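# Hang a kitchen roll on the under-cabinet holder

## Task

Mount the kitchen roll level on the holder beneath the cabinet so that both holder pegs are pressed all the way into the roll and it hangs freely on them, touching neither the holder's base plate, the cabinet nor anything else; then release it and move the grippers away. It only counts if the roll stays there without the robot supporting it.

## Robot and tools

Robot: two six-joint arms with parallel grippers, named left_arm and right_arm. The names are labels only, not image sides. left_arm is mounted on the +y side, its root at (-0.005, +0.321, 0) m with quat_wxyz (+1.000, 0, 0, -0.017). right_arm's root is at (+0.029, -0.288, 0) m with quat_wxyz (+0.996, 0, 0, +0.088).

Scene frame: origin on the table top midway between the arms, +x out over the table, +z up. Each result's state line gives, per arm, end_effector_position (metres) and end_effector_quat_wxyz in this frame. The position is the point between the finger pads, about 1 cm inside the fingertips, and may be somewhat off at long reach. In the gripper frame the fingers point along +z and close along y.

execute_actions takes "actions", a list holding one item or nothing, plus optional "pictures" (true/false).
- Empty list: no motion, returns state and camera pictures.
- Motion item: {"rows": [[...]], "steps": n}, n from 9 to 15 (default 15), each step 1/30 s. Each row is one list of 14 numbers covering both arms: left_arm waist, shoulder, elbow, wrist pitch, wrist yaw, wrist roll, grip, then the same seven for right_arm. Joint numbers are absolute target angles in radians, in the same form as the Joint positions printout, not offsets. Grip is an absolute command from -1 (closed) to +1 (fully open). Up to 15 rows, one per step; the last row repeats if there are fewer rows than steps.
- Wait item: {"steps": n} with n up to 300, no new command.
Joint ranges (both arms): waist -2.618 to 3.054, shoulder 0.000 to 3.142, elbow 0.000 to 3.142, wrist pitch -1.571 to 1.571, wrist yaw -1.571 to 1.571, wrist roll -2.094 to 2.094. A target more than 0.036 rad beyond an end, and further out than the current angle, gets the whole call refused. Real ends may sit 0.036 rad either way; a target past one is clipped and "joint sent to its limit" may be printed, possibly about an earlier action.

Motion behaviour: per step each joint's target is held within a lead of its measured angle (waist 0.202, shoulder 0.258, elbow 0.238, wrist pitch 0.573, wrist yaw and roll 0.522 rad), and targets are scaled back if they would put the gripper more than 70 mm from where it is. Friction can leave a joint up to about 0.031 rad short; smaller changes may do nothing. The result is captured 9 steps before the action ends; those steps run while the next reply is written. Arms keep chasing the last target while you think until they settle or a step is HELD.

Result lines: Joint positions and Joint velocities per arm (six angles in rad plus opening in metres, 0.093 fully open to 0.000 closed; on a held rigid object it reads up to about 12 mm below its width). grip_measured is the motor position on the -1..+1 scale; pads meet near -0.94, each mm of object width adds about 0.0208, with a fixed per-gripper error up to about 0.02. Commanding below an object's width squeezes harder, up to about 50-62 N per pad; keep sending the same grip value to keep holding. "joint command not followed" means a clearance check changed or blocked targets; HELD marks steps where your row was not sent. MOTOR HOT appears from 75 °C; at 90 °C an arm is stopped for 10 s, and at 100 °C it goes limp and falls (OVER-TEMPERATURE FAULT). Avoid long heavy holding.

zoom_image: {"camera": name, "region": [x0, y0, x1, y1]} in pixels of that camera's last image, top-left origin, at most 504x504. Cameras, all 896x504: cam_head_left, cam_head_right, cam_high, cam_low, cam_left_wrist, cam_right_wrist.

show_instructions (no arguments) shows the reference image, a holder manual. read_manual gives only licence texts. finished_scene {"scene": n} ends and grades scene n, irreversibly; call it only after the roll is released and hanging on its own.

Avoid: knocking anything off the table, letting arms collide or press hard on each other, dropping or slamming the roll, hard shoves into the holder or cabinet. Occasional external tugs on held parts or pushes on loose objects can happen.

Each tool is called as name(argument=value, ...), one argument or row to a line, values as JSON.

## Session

execute_actions(
  actions=[],
)

show_instructions(
)

Scene clock: 0.00 s of 6000.00 s.
left_arm: end_effector_position=(+0.3282, +0.1631, +0.2913) grip_measured=+0.980 end_effector_quat_wxyz=(+0.567, +0.606, +0.500, -0.245) | right_arm: end_effector_position=(+0.0690, -0.4377, +0.1723) grip_measured=+1.000 end_effector_quat_wxyz=(+0.023, +0.166, +0.958, -0.232)
Joint positions: left_arm=[ 0.03   1.417  1.197 -0.49   1.201  1.149  0.092] | right_arm=[-1.191  0.744  0.905 -1.341  0.27  -0.725  0.093]
Joint velocities: left_arm=[ 0.007 -0.012 -0.002  0.007 -0.022 -0.051  0.   ] | right_arm=[-0.012 -0.002 -0.007 -0.007 -0.051 -0.007  0.   ]

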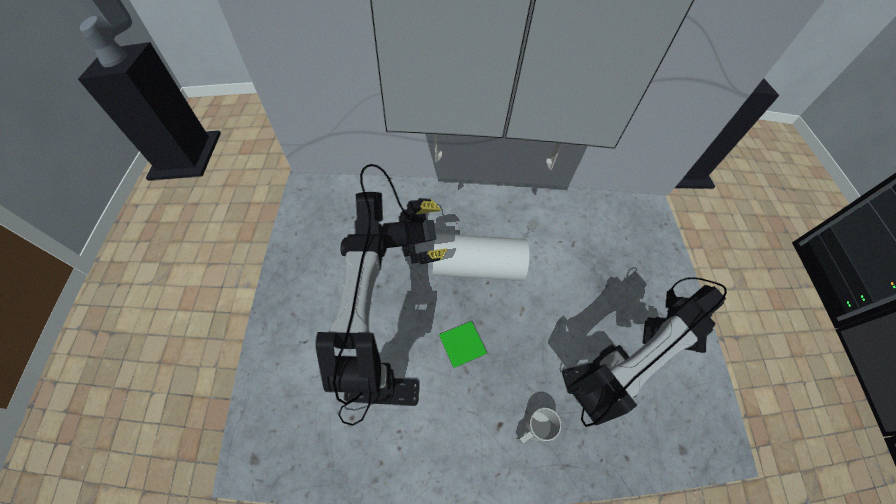

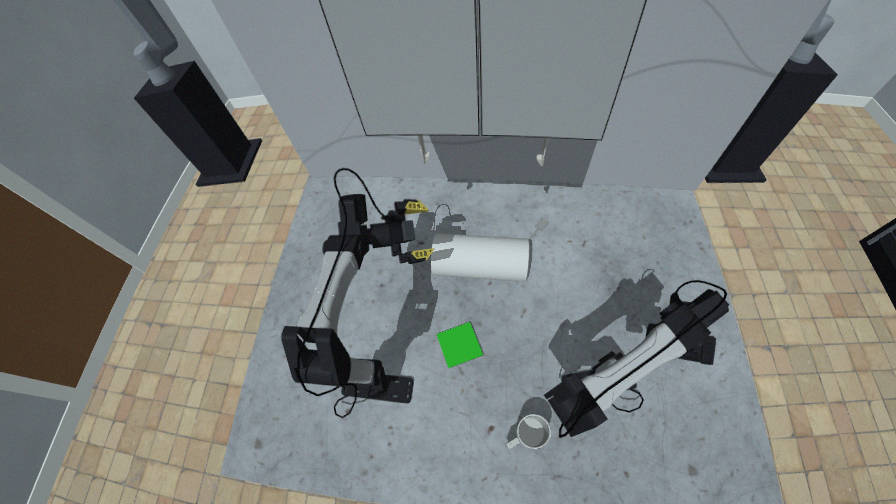

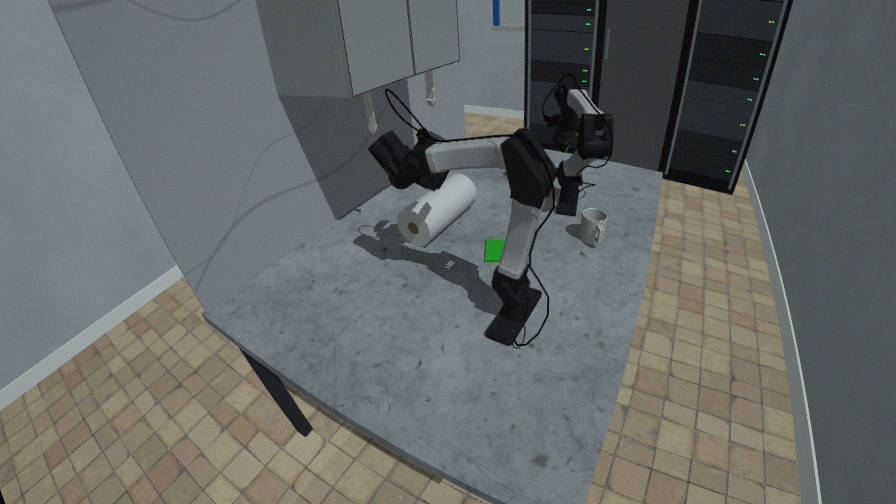

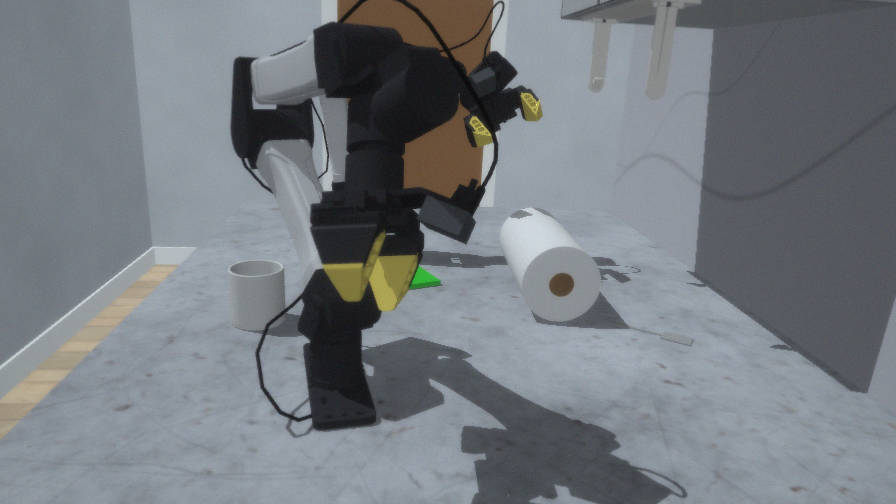

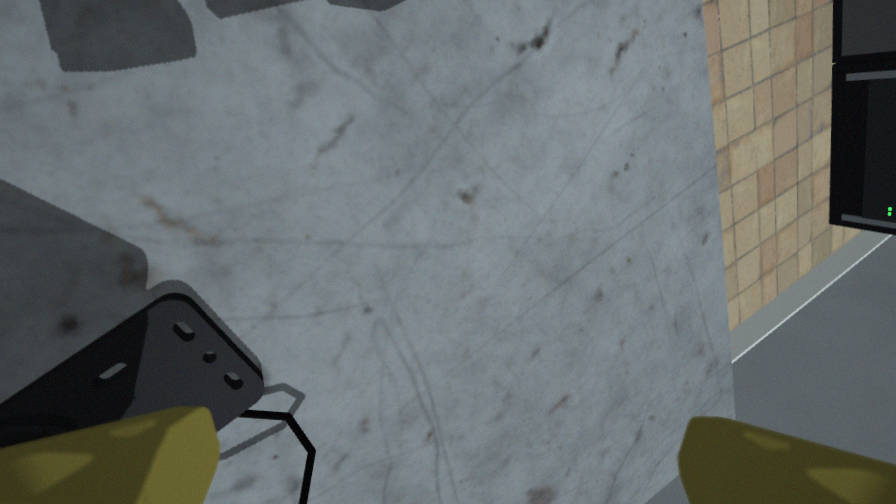

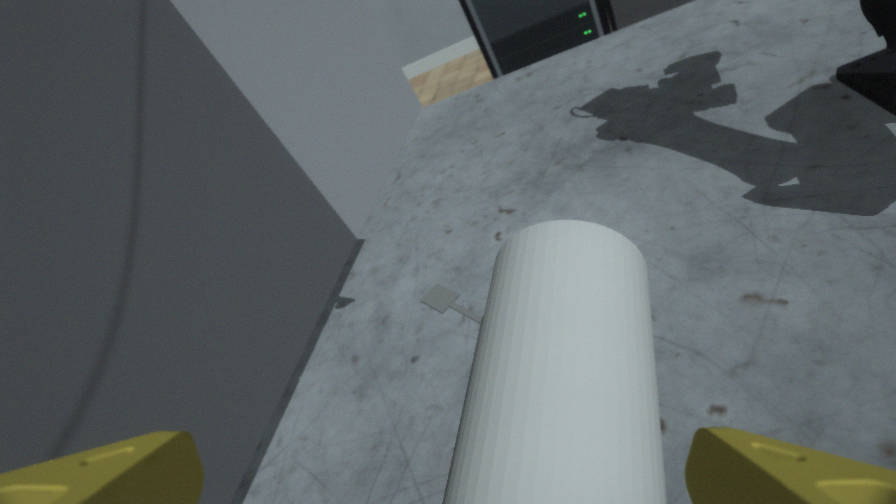

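Reference images for this scene: kitchen roll holder manual.

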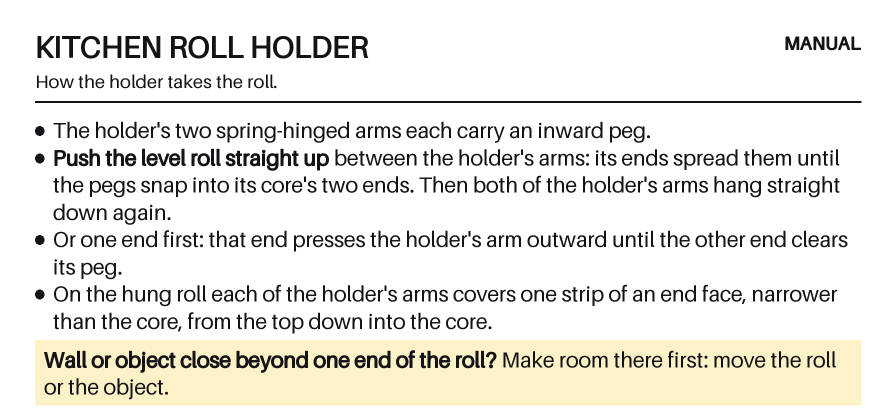

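execute_actions(
  actions=[
    {"rows":[[0.27,1.9,0.975,0.6,1.57,0.5,0.35,-0.27,1.85,0.85,0.7,-1.5,-0.5,0.35]]},
  ],
)

execute_actions(
  actions=[
    {"steps":45},
  ],
)

execute_actions(
  actions=[
    {"rows":[[0.26,1.95,0.965,0.65,1.57,0.5,0.35,-0.26,1.9,0.82,0.75,-1.5,-0.5,0.35],[0.26,2.0,0.965,0.7,1.57,0.5,0.35,-0.26,1.95,0.82,0.8,-1.5,-0.5,0.35],[0.26,2.05,0.965,0.75,1.57,0.5,0.35,-0.26,2.0,0.82,0.85,-1.5,-0.5,0.35],[0.26,2.1,0.965,0.8,1.57,0.5,0.35,-0.26,2.05,0.82,0.9,-1.5,-0.5,0.35],[0.25,2.15,0.965,0.855,1.57,0.5,0.35,-0.25,2.1,0.82,0.96,-1.5,-0.5,0.35],[0.25,2.19,0.965,0.855,1.57,0.5,0.35,-0.25,2.15,0.82,0.96,-1.5,-0.5,0.35],[0.24,2.23,0.965,0.855,1.57,0.5,0.35,-0.24,2.19,0.82,0.96,-1.5,-0.5,0.35],[0.23,2.26,0.965,0.855,1.57,0.5,0.35,-0.23,2.22,0.82,0.96,-1.5,-0.5,0.35],[0.22,2.28,0.965,0.855,1.57,0.5,0.35,-0.22,2.24,0.82,0.96,-1.5,-0.5,0.35],[0.21,2.295,0.965,0.855,1.57,0.5,0.35,-0.22,2.255,0.82,0.96,-1.5,-0.5,0.35],[0.2,2.31,0.965,0.855,1.57,0.5,0.35,-0.21,2.27,0.82,0.96,-1.5,-0.5,0.35],[0.2,2.32,0.965,0.855,1.57,0.5,0.35,-0.21,2.28,0.82,0.96,-1.5,-0.5,0.35]]},
  ],
)

execute_actions(
  actions=[
    {"steps":20},
  ],
  pictures=true,
)

Scene clock: 1.53 s of 6000.00 s.
left_arm: end_effector_position=(+0.3805, +0.2256, +0.2224) grip_measured=+0.353 end_effector_quat_wxyz=(+0.575, +0.481, +0.558, -0.356) | right_arm: end_effector_position=(+0.1844, -0.4531, +0.1617) grip_measured=+0.353 end_effector_quat_wxyz=(+0.180, +0.093, +0.967, -0.155)
Joint positions: left_arm=[ 0.223  1.679  1.053 -0.013  1.428  0.791  0.062] | right_arm=[-0.995  0.953  0.905 -1.044 -0.006 -0.625  0.062]
Joint velocities: left_arm=[ 0.784  2.21  -0.535  3.011  0.799 -1.678 -0.001] | right_arm=[ 1.077  1.263 -0.017  1.824 -1.487  0.344 -0.002]
Steps of this call (steps 1 to 40: nothing new was sent; steps 41 to 46: the first 6 steps of this action). Readings (joint positions):
41: left_arm=[0.044 1.429 1.177 -0.433 1.245 1.100] | right_arm=[-1.175 0.756 0.905 -1.320 0.240 -0.708]
42: left_arm=[0.076 1.453 1.153 -0.355 1.295 1.039] | right_arm=[-1.139 0.784 0.905 -1.272 0.192 -0.688]
44: left_arm=[0.156 1.544 1.100 -0.201 1.366 0.914] | right_arm=[-1.068 0.866 0.905 -1.160 0.094 -0.654]
46: the state above

Scene clock: 3.03 s of 6000.00 s.
left_arm: end_effector_position=(+0.3942, +0.2465, +0.1725) grip_measured=+0.353 end_effector_quat_wxyz=(+0.587, +0.474, +0.526, -0.392) | right_arm: end_effector_position=(+0.4023, -0.1520, +0.1663) grip_measured=+0.353 end_effector_quat_wxyz=(+0.574, -0.515, +0.496, +0.399)
Joint positions: left_arm=[0.276 1.908 0.963 0.583 1.563 0.506 0.062] | right_arm=[-0.262  1.858  0.857  0.692 -1.494 -0.505  0.062]
Joint velocities: left_arm=[ 0.007  0.007  0.002  0.037  0.007 -0.051  0.   ] | right_arm=[ 0.012 -0.017 -0.002  0.022 -0.037  0.066  0.001]
Kept back: nothing.
Steps of this call (steps 1 to 9: the last 9 steps of your previous action; steps 10 to 45: the robot went on to your last target). Readings (joint positions):
1: left_arm=[0.247 1.759 1.034 0.096 1.453 0.735] | right_arm=[-0.958 0.998 0.905 -0.984 -0.057 -0.613]
2: left_arm=[0.263 1.834 1.018 0.192 1.469 0.688] | right_arm=[-0.921 1.043 0.905 -0.923 -0.109 -0.602]
4: left_arm=[0.277 1.929 0.983 0.314 1.488 0.622] | right_arm=[-0.845 1.136 0.905 -0.799 -0.215 -0.583]
8: left_arm=[0.276 1.939 0.963 0.451 1.526 0.553] | right_arm=[-0.686 1.335 0.905 -0.533 -0.440 -0.554]
45: the state above

Scene clock: 3.23 s of 6000.00 s.
left_arm: end_effector_position=(+0.4023, +0.2437, +0.1239) grip_measured=+0.353 end_effector_quat_wxyz=(+0.583, +0.476, +0.523, -0.400) | right_arm: end_effector_position=(+0.4103, -0.1524, +0.1214) grip_measured=+0.353 end_effector_quat_wxyz=(+0.572, -0.515, +0.496, +0.403)
Joint positions: left_arm=[0.263 2.079 0.963 0.748 1.57  0.505 0.062] | right_arm=[-0.262  2.026  0.854  0.858 -1.5   -0.504  0.062]
Joint velocities: left_arm=[-0.1    1.521  0.007  0.667 -0.051 -0.007 -0.001] | right_arm=[ 0.027  1.546 -0.012  0.784 -0.022  0.037  0.   ]
Steps of this call (steps 1 to 6: the first 6 steps of this action). Readings (joint positions):
1: left_arm=[0.275 1.912 0.963 0.592 1.565 0.506] | right_arm=[-0.262 1.860 0.855 0.702 -1.494 -0.505]
2: left_arm=[0.273 1.924 0.963 0.615 1.566 0.506] | right_arm=[-0.262 1.871 0.854 0.723 -1.496 -0.505]
4: left_arm=[0.269 1.982 0.963 0.681 1.570 0.506] | right_arm=[-0.262 1.929 0.854 0.789 -1.499 -0.505]
6: the state above

Scene clock: 3.90 s of 6000.00 s.
left_arm: end_effector_position=(+0.3916, +0.2174, +0.0387) grip_measured=+0.353 end_effector_quat_wxyz=(+0.534, +0.449, +0.547, -0.463) | right_arm: end_effector_position=(+0.3922, -0.1336, +0.0378) grip_measured=+0.353 end_effector_quat_wxyz=(+0.518, -0.485, +0.531, +0.463)
Joint positions: left_arm=[0.2   2.333 0.963 0.837 1.568 0.505 0.062] | right_arm=[-0.213  2.276  0.83   0.951 -1.497 -0.504  0.062]
Joint velocities: left_arm=[ 0.002  0.007 -0.012 -0.037 -0.081 -0.007  0.   ] | right_arm=[-0.002 -0.012 -0.002  0.022 -0.007 -0.007 -0.001]
Kept back: nothing.
Steps of this call (steps 1 to 9: the last 9 steps of your previous action; steps 10 to 20: the robot went on to your last target). Readings (joint positions):
1: left_arm=[0.260 2.132 0.963 0.769 1.570 0.505] | right_arm=[-0.260 2.081 0.854 0.879 -1.499 -0.504]
2: left_arm=[0.255 2.184 0.963 0.782 1.569 0.505] | right_arm=[-0.257 2.133 0.854 0.893 -1.499 -0.504]
4: left_arm=[0.239 2.269 0.963 0.792 1.567 0.505] | right_arm=[-0.243 2.214 0.844 0.905 -1.497 -0.504]
8: left_arm=[0.204 2.333 0.963 0.803 1.568 0.505] | right_arm=[-0.215 2.276 0.830 0.914 -1.497 -0.504]
20: the state above

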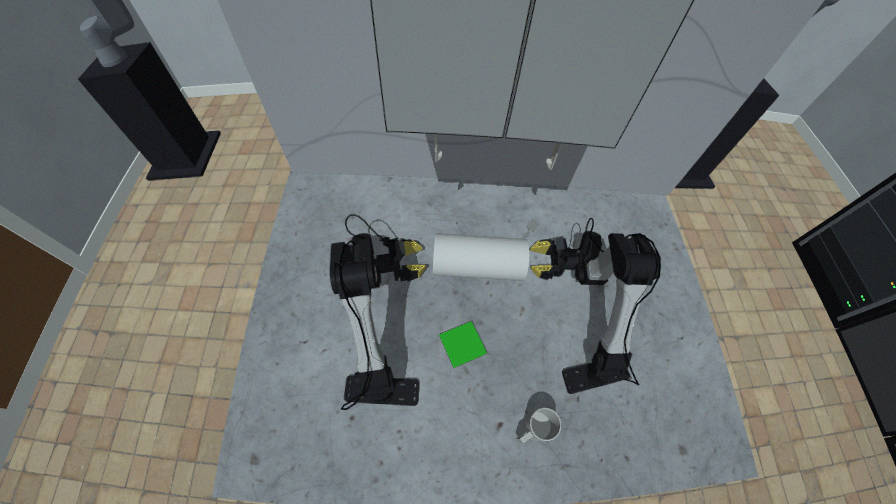

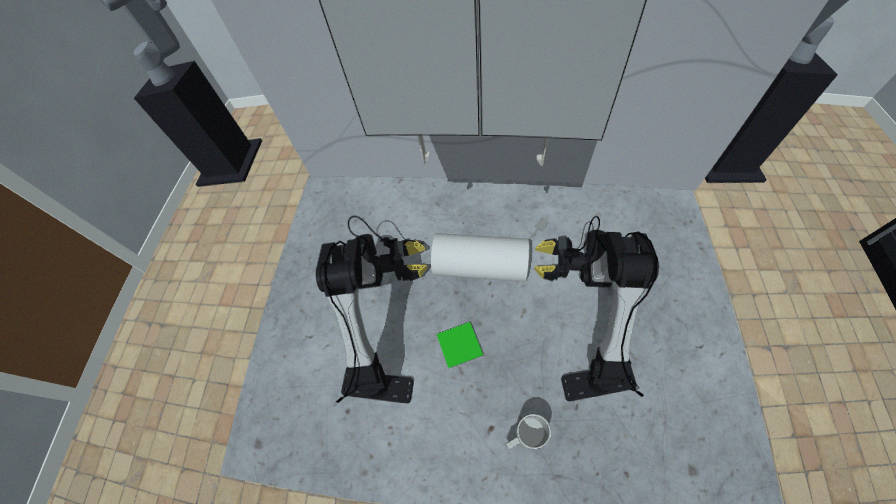

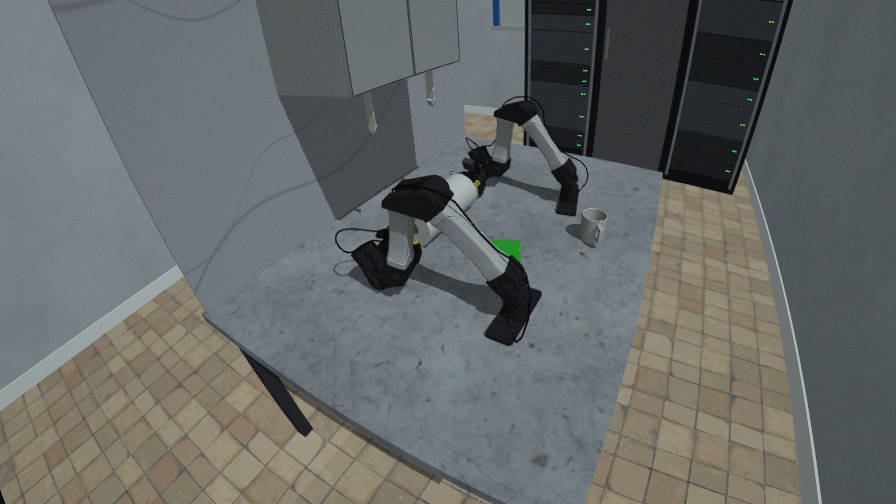

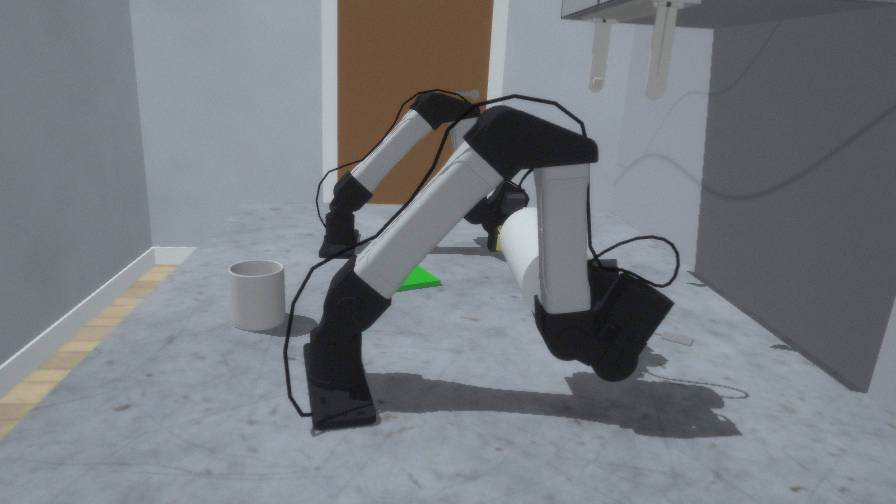

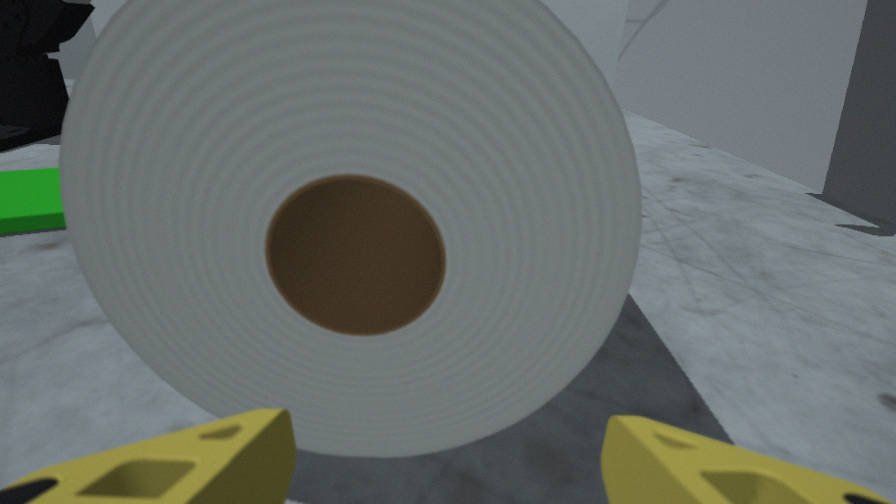

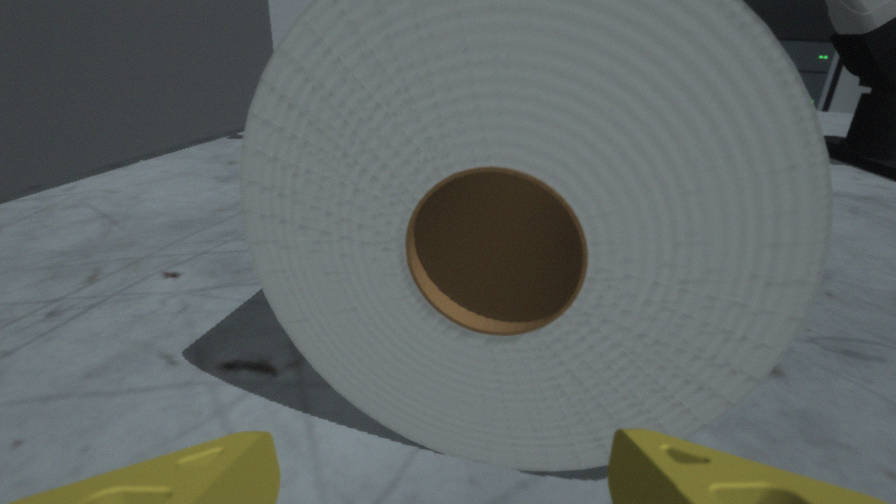

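execute_actions(
  actions=[
    {"rows":[[0.19,2.295,1.01,0.83,1.58,0.5,0.35,-0.2,2.23,0.81,0.93,-1.5,-0.5,0.35],[0.18,2.295,1.01,0.83,1.58,0.5,0.35,-0.19,2.23,0.81,0.93,-1.5,-0.5,0.35],[0.17,2.295,1.01,0.83,1.58,0.5,0.35,-0.18,2.23,0.81,0.93,-1.5,-0.5,0.35],[0.16,2.295,1.01,0.83,1.58,0.5,0.35,-0.17,2.23,0.81,0.93,-1.5,-0.5,0.35],[0.15,2.295,1.01,0.83,1.58,0.5,0.35,-0.16,2.23,0.81,0.93,-1.5,-0.5,0.35],[0.14,2.295,1.01,0.83,1.58,0.5,0.35,-0.15,2.23,0.81,0.93,-1.5,-0.5,0.35],[0.13,2.295,1.01,0.83,1.58,0.5,0.35,-0.14,2.23,0.81,0.93,-1.5,-0.5,0.35],[0.12,2.295,1.01,0.83,1.58,0.5,0.35,-0.13,2.23,0.81,0.93,-1.5,-0.5,0.35],[0.11,2.295,1.01,0.83,1.58,0.5,0.35,-0.12,2.23,0.81,0.93,-1.5,-0.5,0.35],[0.1,2.295,1.01,0.83,1.58,0.5,0.35,-0.11,2.23,0.81,0.93,-1.5,-0.5,0.35],[0.09,2.295,1.01,0.83,1.58,0.5,0.35,-0.1,2.23,0.81,0.93,-1.5,-0.5,0.35],[0.075,2.295,1.01,0.83,1.58,0.5,0.35,-0.085,2.23,0.81,0.93,-1.5,-0.5,0.35],[0.06,2.295,1.01,0.83,1.58,0.5,0.35,-0.07,2.23,0.81,0.93,-1.5,-0.5,0.35],[0.045,2.295,1.01,0.83,1.58,0.5,0.35,-0.055,2.23,0.81,0.93,-1.5,-0.5,0.35]]},
  ],
)

execute_actions(
  actions=[
    {"steps":16},
  ],
  pictures=true,
)

Scene clock: 4.90 s of 6000.00 s.
left_arm: end_effector_position=(+0.3960, +0.2066, +0.0504) grip_measured=+0.353 end_effector_quat_wxyz=(+0.537, +0.469, +0.530, -0.461) | right_arm: end_effector_position=(+0.3890, -0.1221, +0.0477) grip_measured=+0.353 end_effector_quat_wxyz=(+0.517, -0.499, +0.517, +0.465)
Joint positions: left_arm=[0.17  2.313 0.989 0.833 1.571 0.505 0.062] | right_arm=[-0.181  2.245  0.83   0.944 -1.497 -0.504  0.062]
Joint velocities: left_arm=[-0.315 -0.095  0.066  0.007 -0.051  0.007 -0.   ] | right_arm=[ 0.315 -0.076  0.007 -0.037 -0.022  0.081  0.001]
Steps of this call (steps 1 to 15: the robot went on to your last target; steps 16 to 24: nothing new was sent; steps 25 to 30: the first 6 steps of this action). Readings (joint positions):
25: left_arm=[0.200 2.331 0.966 0.836 1.570 0.505] | right_arm=[-0.212 2.273 0.830 0.949 -1.497 -0.504]
26: left_arm=[0.199 2.330 0.971 0.834 1.570 0.505] | right_arm=[-0.211 2.267 0.830 0.945 -1.497 -0.504]
28: left_arm=[0.189 2.322 0.983 0.833 1.570 0.505] | right_arm=[-0.200 2.254 0.830 0.944 -1.497 -0.504]
30: the state above

Scene clock: 5.43 s of 6000.00 s.
left_arm: end_effector_position=(+0.3874, +0.1836, +0.0534) grip_measured=+0.353 end_effector_quat_wxyz=(+0.523, +0.487, +0.510, -0.479) | right_arm: end_effector_position=(+0.3826, -0.1035, +0.0466) grip_measured=+0.353 end_effector_quat_wxyz=(+0.505, -0.509, +0.511, +0.473)
Joint positions: left_arm=[0.113 2.309 0.991 0.833 1.585 0.505 0.062] | right_arm=[-0.128  2.244  0.83   0.943 -1.478 -0.5    0.062]
Joint velocities: left_arm=[-0.002  0.007  0.017 -0.037 -0.022 -0.037 -0.001] | right_arm=[-0.007 -0.002 -0.012  0.066  0.037 -0.022  0.001]
Kept back: nothing.
Steps of this call (steps 1 to 9: the last 9 steps of your previous action; steps 10 to 16: the robot went on to your last target). Readings (joint positions):
1: left_arm=[0.159 2.310 0.991 0.833 1.571 0.505] | right_arm=[-0.169 2.244 0.830 0.944 -1.497 -0.504]
2: left_arm=[0.147 2.309 0.991 0.833 1.571 0.505] | right_arm=[-0.157 2.244 0.830 0.944 -1.497 -0.504]
4: left_arm=[0.124 2.309 0.991 0.833 1.573 0.505] | right_arm=[-0.135 2.244 0.830 0.943 -1.496 -0.504]
8: left_arm=[0.114 2.309 0.991 0.833 1.585 0.505] | right_arm=[-0.128 2.244 0.830 0.943 -1.481 -0.503]
16: the state above

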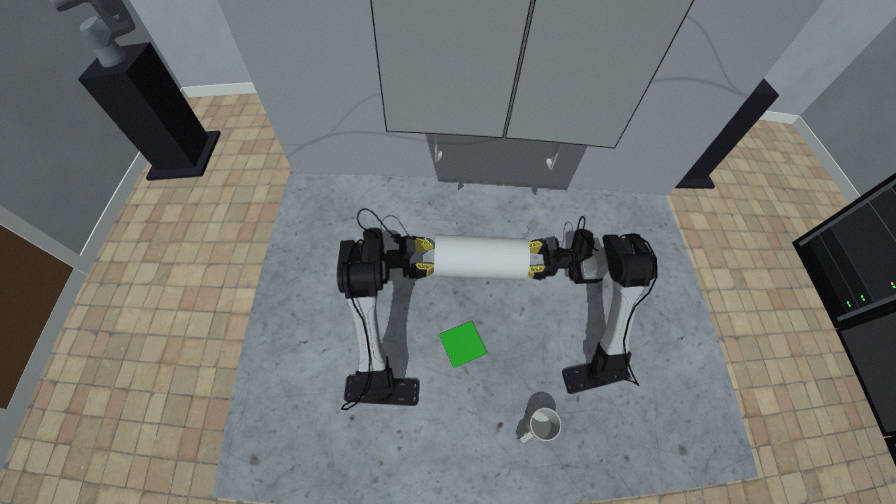

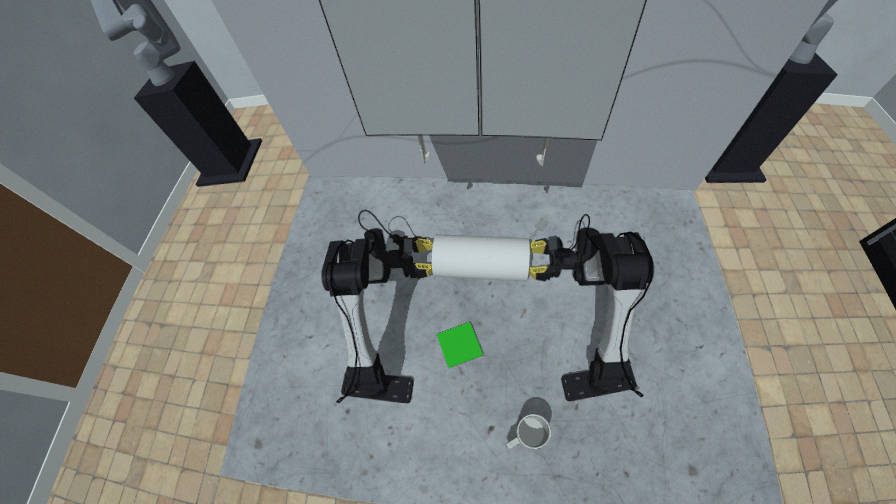

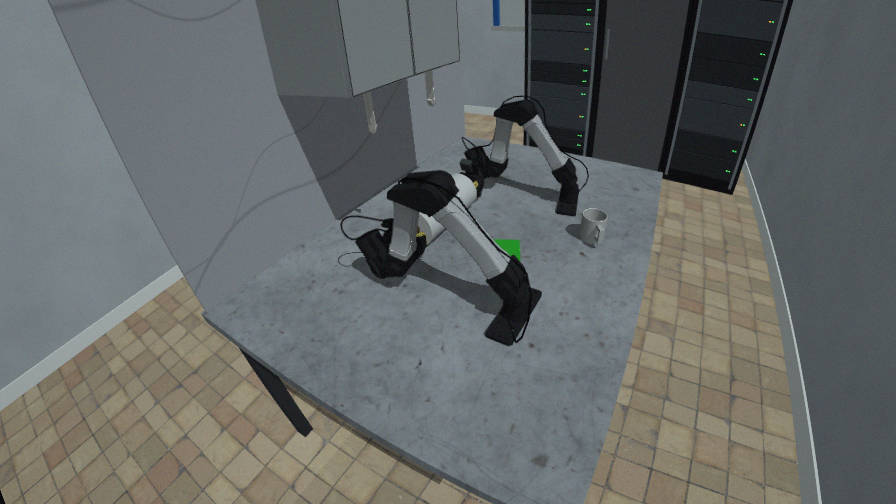

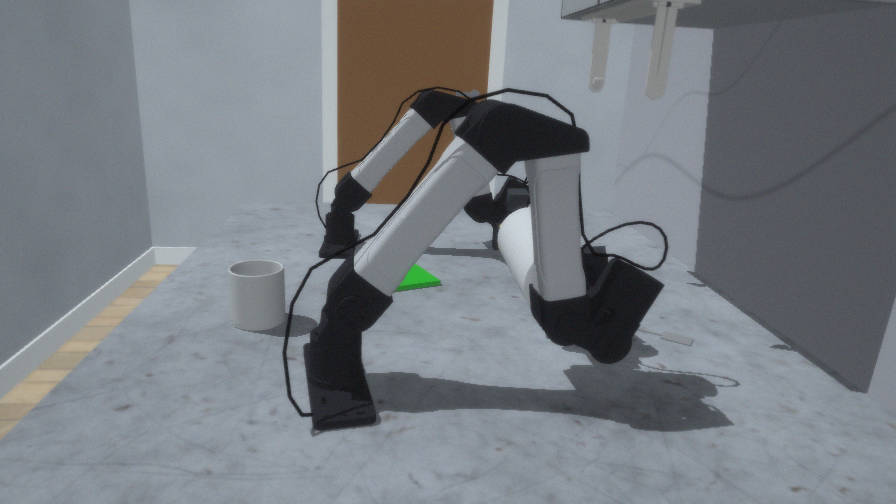

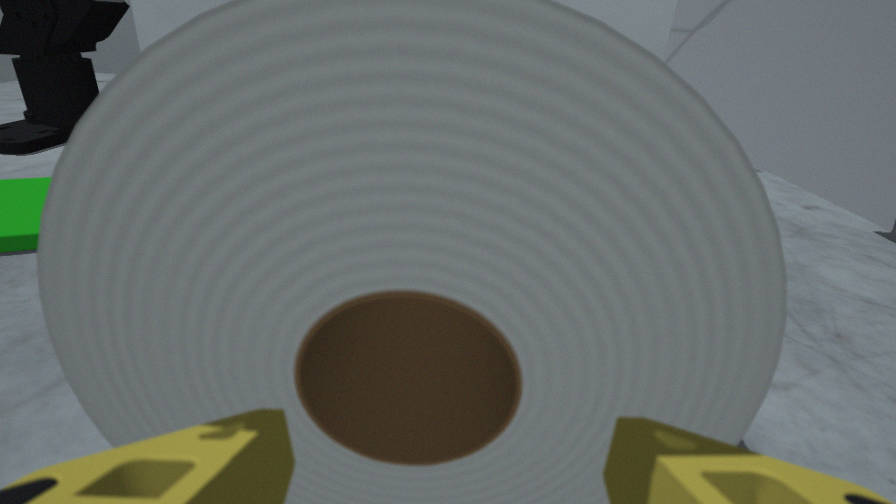

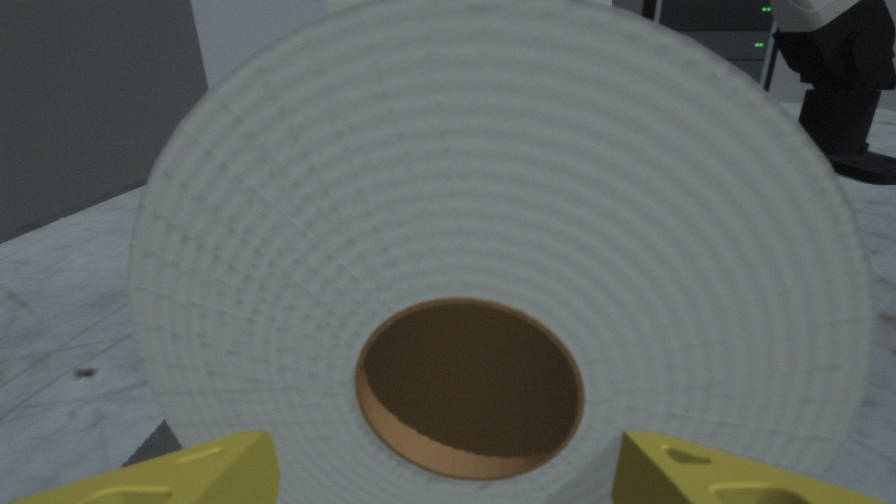

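execute_actions(
  actions=[
    {"rows":[[0.035,2.288,1.03,0.82,1.58,0.49,0.35,-0.045,2.22,0.865,0.92,-1.5,-0.49,0.35],[0.03,2.288,1.045,0.812,1.58,0.475,0.35,-0.045,2.22,0.882,0.912,-1.5,-0.475,0.35],[0.03,2.281,1.08,0.795,1.58,0.45,0.35,-0.045,2.21,0.914,0.895,-1.5,-0.45,0.35],[0.03,2.274,1.115,0.777,1.58,0.425,0.35,-0.045,2.2,0.946,0.877,-1.5,-0.425,0.35],[0.025,2.267,1.15,0.76,1.58,0.4,0.35,-0.045,2.19,0.978,0.86,-1.5,-0.4,0.35],[0.025,2.26,1.185,0.742,1.58,0.375,0.35,-0.045,2.18,1.01,0.842,-1.5,-0.375,0.35],[0.025,2.253,1.22,0.725,1.58,0.35,0.35,-0.045,2.17,1.042,0.825,-1.5,-0.35,0.35],[0.02,2.246,1.255,0.707,1.58,0.325,0.35,-0.045,2.16,1.074,0.807,-1.5,-0.325,0.35],[0.02,2.239,1.29,0.69,1.58,0.3,0.35,-0.045,2.15,1.106,0.79,-1.5,-0.3,0.35],[0.02,2.232,1.325,0.672,1.58,0.275,0.35,-0.045,2.14,1.138,0.772,-1.5,-0.275,0.35],[0.015,2.225,1.36,0.655,1.58,0.25,0.35,-0.045,2.13,1.17,0.755,-1.5,-0.25,0.35]],"steps":11},
  ],
)

execute_actions(
  actions=[
    {"rows":[[0.015,2.218,1.395,0.637,1.58,0.225,0.35,-0.045,2.12,1.202,0.737,-1.5,-0.225,0.35],[0.015,2.211,1.43,0.62,1.58,0.2,0.35,-0.045,2.11,1.234,0.72,-1.5,-0.2,0.35],[0.01,2.204,1.465,0.602,1.58,0.175,0.35,-0.045,2.1,1.266,0.702,-1.5,-0.175,0.35],[0.01,2.197,1.5,0.585,1.58,0.15,0.35,-0.045,2.09,1.298,0.685,-1.5,-0.15,0.35],[0.01,2.19,1.535,0.567,1.58,0.125,0.35,-0.045,2.08,1.33,0.667,-1.5,-0.125,0.35],[0.005,2.183,1.57,0.55,1.58,0.1,0.35,-0.045,2.07,1.362,0.65,-1.5,-0.1,0.35],[0.005,2.176,1.605,0.532,1.58,0.075,0.35,-0.045,2.06,1.394,0.632,-1.5,-0.075,0.35],[0.005,2.169,1.64,0.515,1.58,0.05,0.35,-0.045,2.05,1.426,0.615,-1.5,-0.05,0.35],[0.005,2.162,1.675,0.497,1.58,0.025,0.35,-0.045,2.04,1.458,0.597,-1.5,-0.025,0.35],[0.005,2.158,1.695,0.487,1.58,0.01,0.35,-0.045,2.035,1.475,0.587,-1.5,-0.01,0.35],[0.005,2.155,1.71,0.48,1.58,0,0.35,-0.045,2.03,1.485,0.58,-1.5,0,0.35]],"steps":11},
  ],
)

execute_actions(
  actions=[
    {"steps":25},
  ],
  pictures=true,
)

zoom_image(
  camera="cam_head_left",
  region=[390,120,610,230],
)

zoom_image(
  camera="cam_head_right",
  region=[380,120,600,230],
)

Scene clock: 7.03 s of 6000.00 s.
left_arm: end_effector_position=(+0.3888, +0.1829, +0.0543) grip_measured=+0.353 end_effector_quat_wxyz=(+0.522, +0.486, +0.510, -0.481) | right_arm: end_effector_position=(+0.3848, -0.1033, +0.0482) grip_measured=+0.353 end_effector_quat_wxyz=(+0.505, -0.509, +0.512, +0.473)
Joint positions: left_arm=[0.111 2.309 0.999 0.826 1.585 0.501 0.062] | right_arm=[-0.128  2.242  0.838  0.936 -1.477 -0.494  0.062]
Joint velocities: left_arm=[-0.042 -0.012  0.193 -0.154  0.022 -0.139 -0.   ] | right_arm=[-0.012 -0.002  0.247 -0.183  0.066  0.066  0.   ]
Steps of this call (steps 1 to 15: the robot went on to your last target; steps 16 to 46: nothing new was sent; steps 47 to 48: the first 2 steps of this action). Readings (joint positions):
47: left_arm=[0.112 2.309 0.993 0.831 1.585 0.504] | right_arm=[-0.128 2.243 0.832 0.941 -1.478 -0.498]
48: the state above

Scene clock: 7.40 s of 6000.00 s.
left_arm: end_effector_position=(+0.4603, +0.1843, +0.1491) grip_measured=+0.353 end_effector_quat_wxyz=(+0.536, +0.508, +0.490, -0.463) | right_arm: end_effector_position=(+0.4594, -0.0998, +0.1440) grip_measured=+0.353 end_effector_quat_wxyz=(+0.531, -0.516, +0.494, +0.456)
Joint positions: left_arm=[0.102 2.25  1.35  0.686 1.585 0.306 0.062] | right_arm=[-0.128  2.151  1.162  0.785 -1.467 -0.301  0.062]
Joint velocities: left_arm=[-0.012 -0.242  1.023 -0.418 -0.007 -0.711 -0.001] | right_arm=[-0.002 -0.325  0.935 -0.491  0.037  0.696 -0.   ]
Steps of this call (steps 1 to 9: the last 9 steps of your previous action; steps 10 to 11: the first 2 steps of this action). Readings (joint positions):
10: left_arm=[0.102 2.259 1.314 0.700 1.585 0.329] | right_arm=[-0.128 2.163 1.128 0.799 -1.467 -0.324]
11: the state above

Scene clock: 8.23 s of 6000.00 s.
left_arm: end_effector_position=(+0.4885, +0.1848, +0.2800) grip_measured=+0.353 end_effector_quat_wxyz=(+0.522, +0.496, +0.504, -0.477) | right_arm: end_effector_position=(+0.4882, -0.0984, +0.2749) grip_measured=+0.353 end_effector_quat_wxyz=(+0.522, -0.495, +0.503, +0.478)
Joint positions: left_arm=[0.098 2.157 1.696 0.487 1.584 0.012 0.062] | right_arm=[-0.128  2.03   1.476  0.585 -1.471 -0.006  0.062]
Joint velocities: left_arm=[-0.007 -0.002  0.022 -0.007 -0.022 -0.022 -0.   ] | right_arm=[ 0.002 -0.007  0.007  0.037 -0.037  0.037  0.   ]
Kept back: nothing.
Steps of this call (steps 1 to 9: the last 9 steps of your previous action; steps 10 to 25: the robot went on to your last target). Readings (joint positions):
1: left_arm=[0.101 2.241 1.386 0.671 1.585 0.283] | right_arm=[-0.128 2.140 1.195 0.770 -1.468 -0.278]
2: left_arm=[0.100 2.233 1.421 0.655 1.585 0.259] | right_arm=[-0.128 2.129 1.227 0.755 -1.468 -0.254]
4: left_arm=[0.099 2.219 1.491 0.623 1.584 0.210] | right_arm=[-0.128 2.109 1.290 0.722 -1.469 -0.206]
8: left_arm=[0.098 2.194 1.626 0.556 1.584 0.114] | right_arm=[-0.128 2.072 1.414 0.655 -1.470 -0.109]
25: the state above

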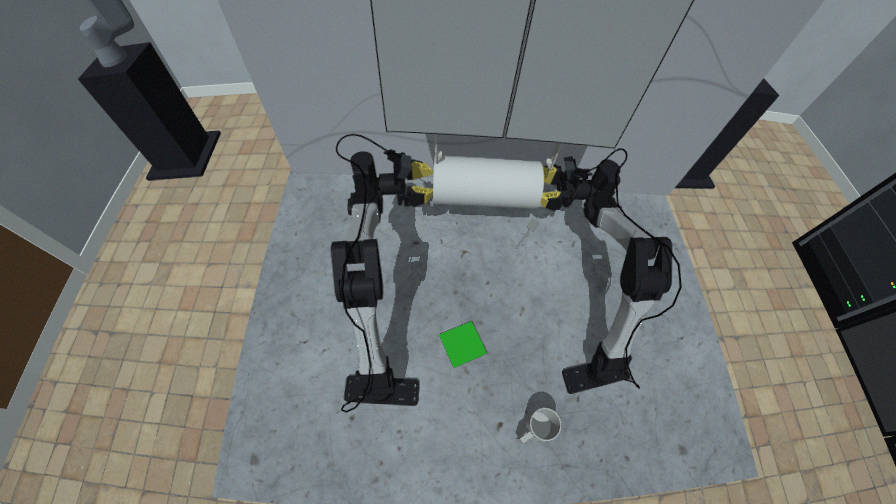

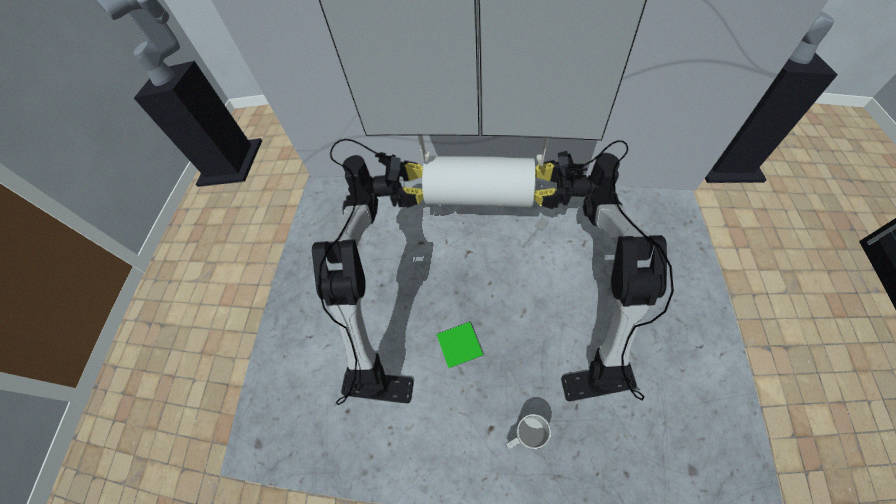

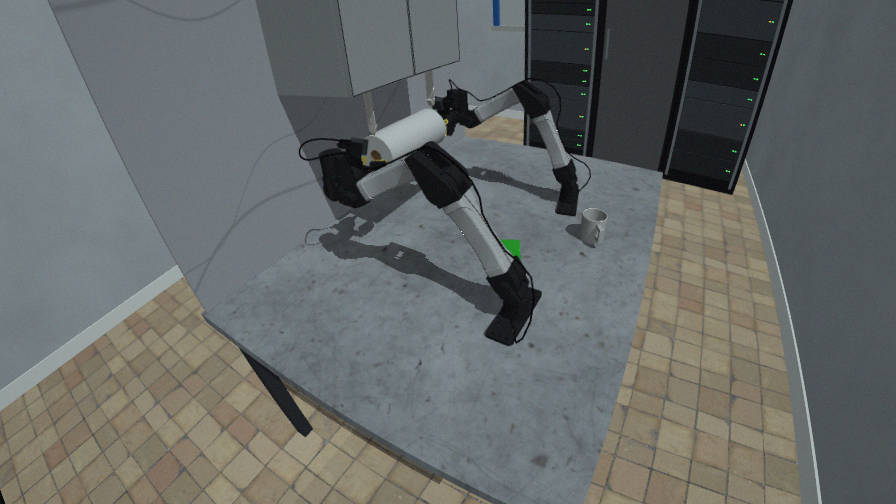

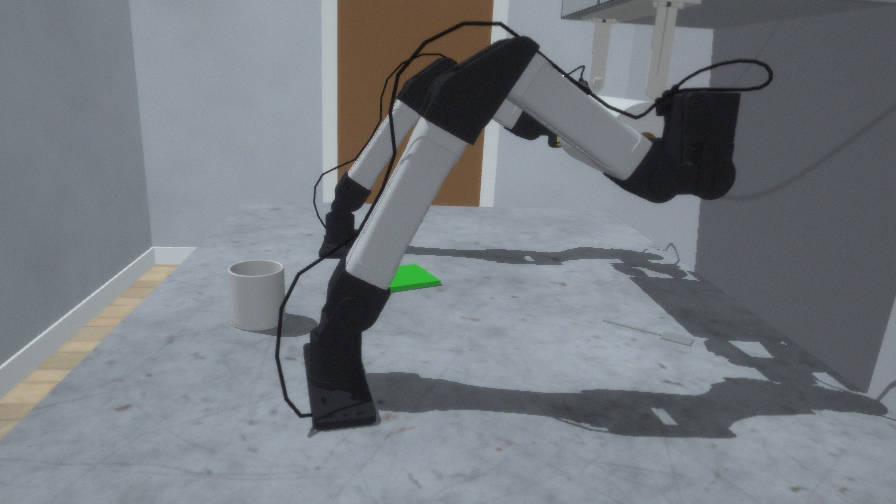

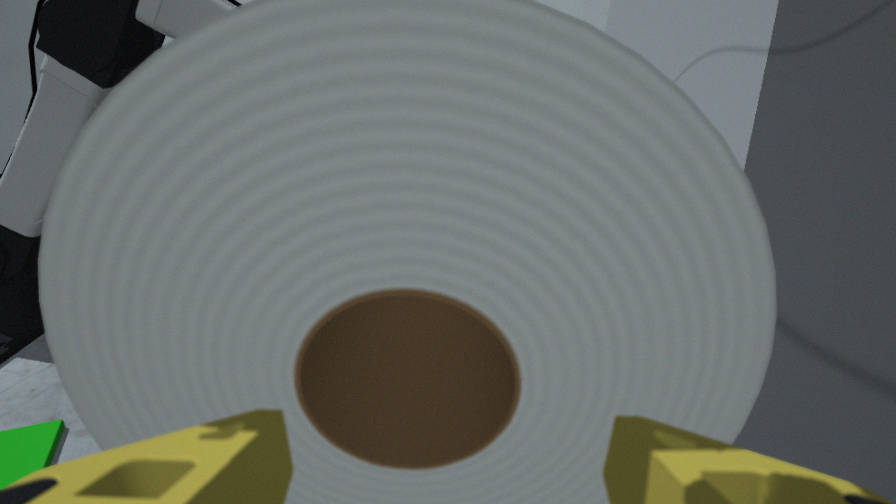

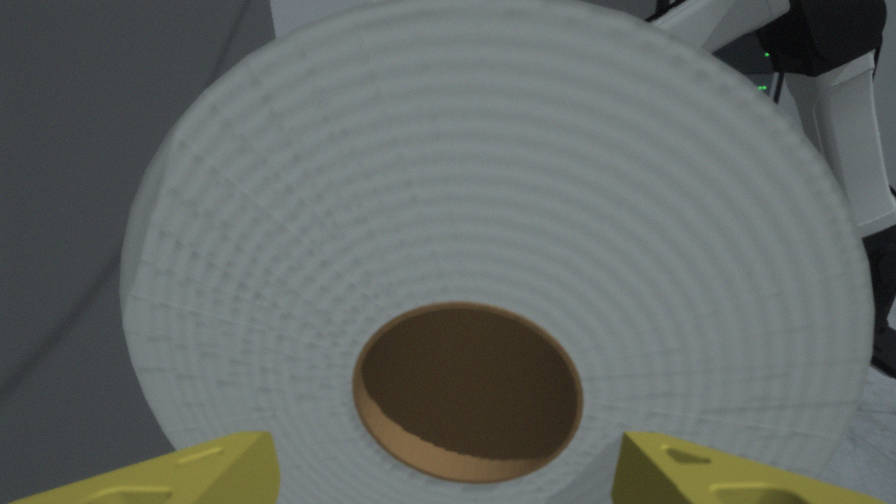

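Region (390, 120, 610, 230) of cam_head_left's 896x504 image, scaled by 2.291, with more detail than that image has.

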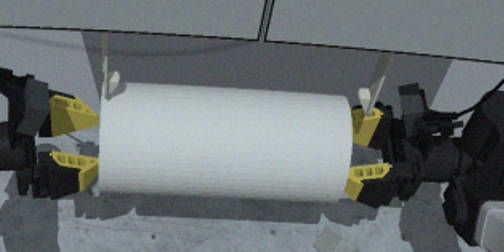

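Region (380, 120, 600, 230) of cam_head_right's 896x504 image, scaled by 2.291, with more detail than that image has.

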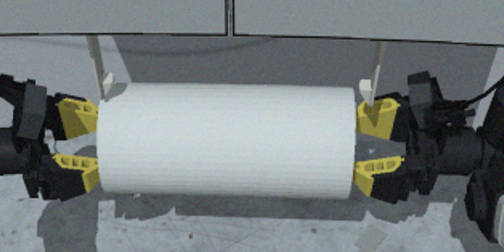

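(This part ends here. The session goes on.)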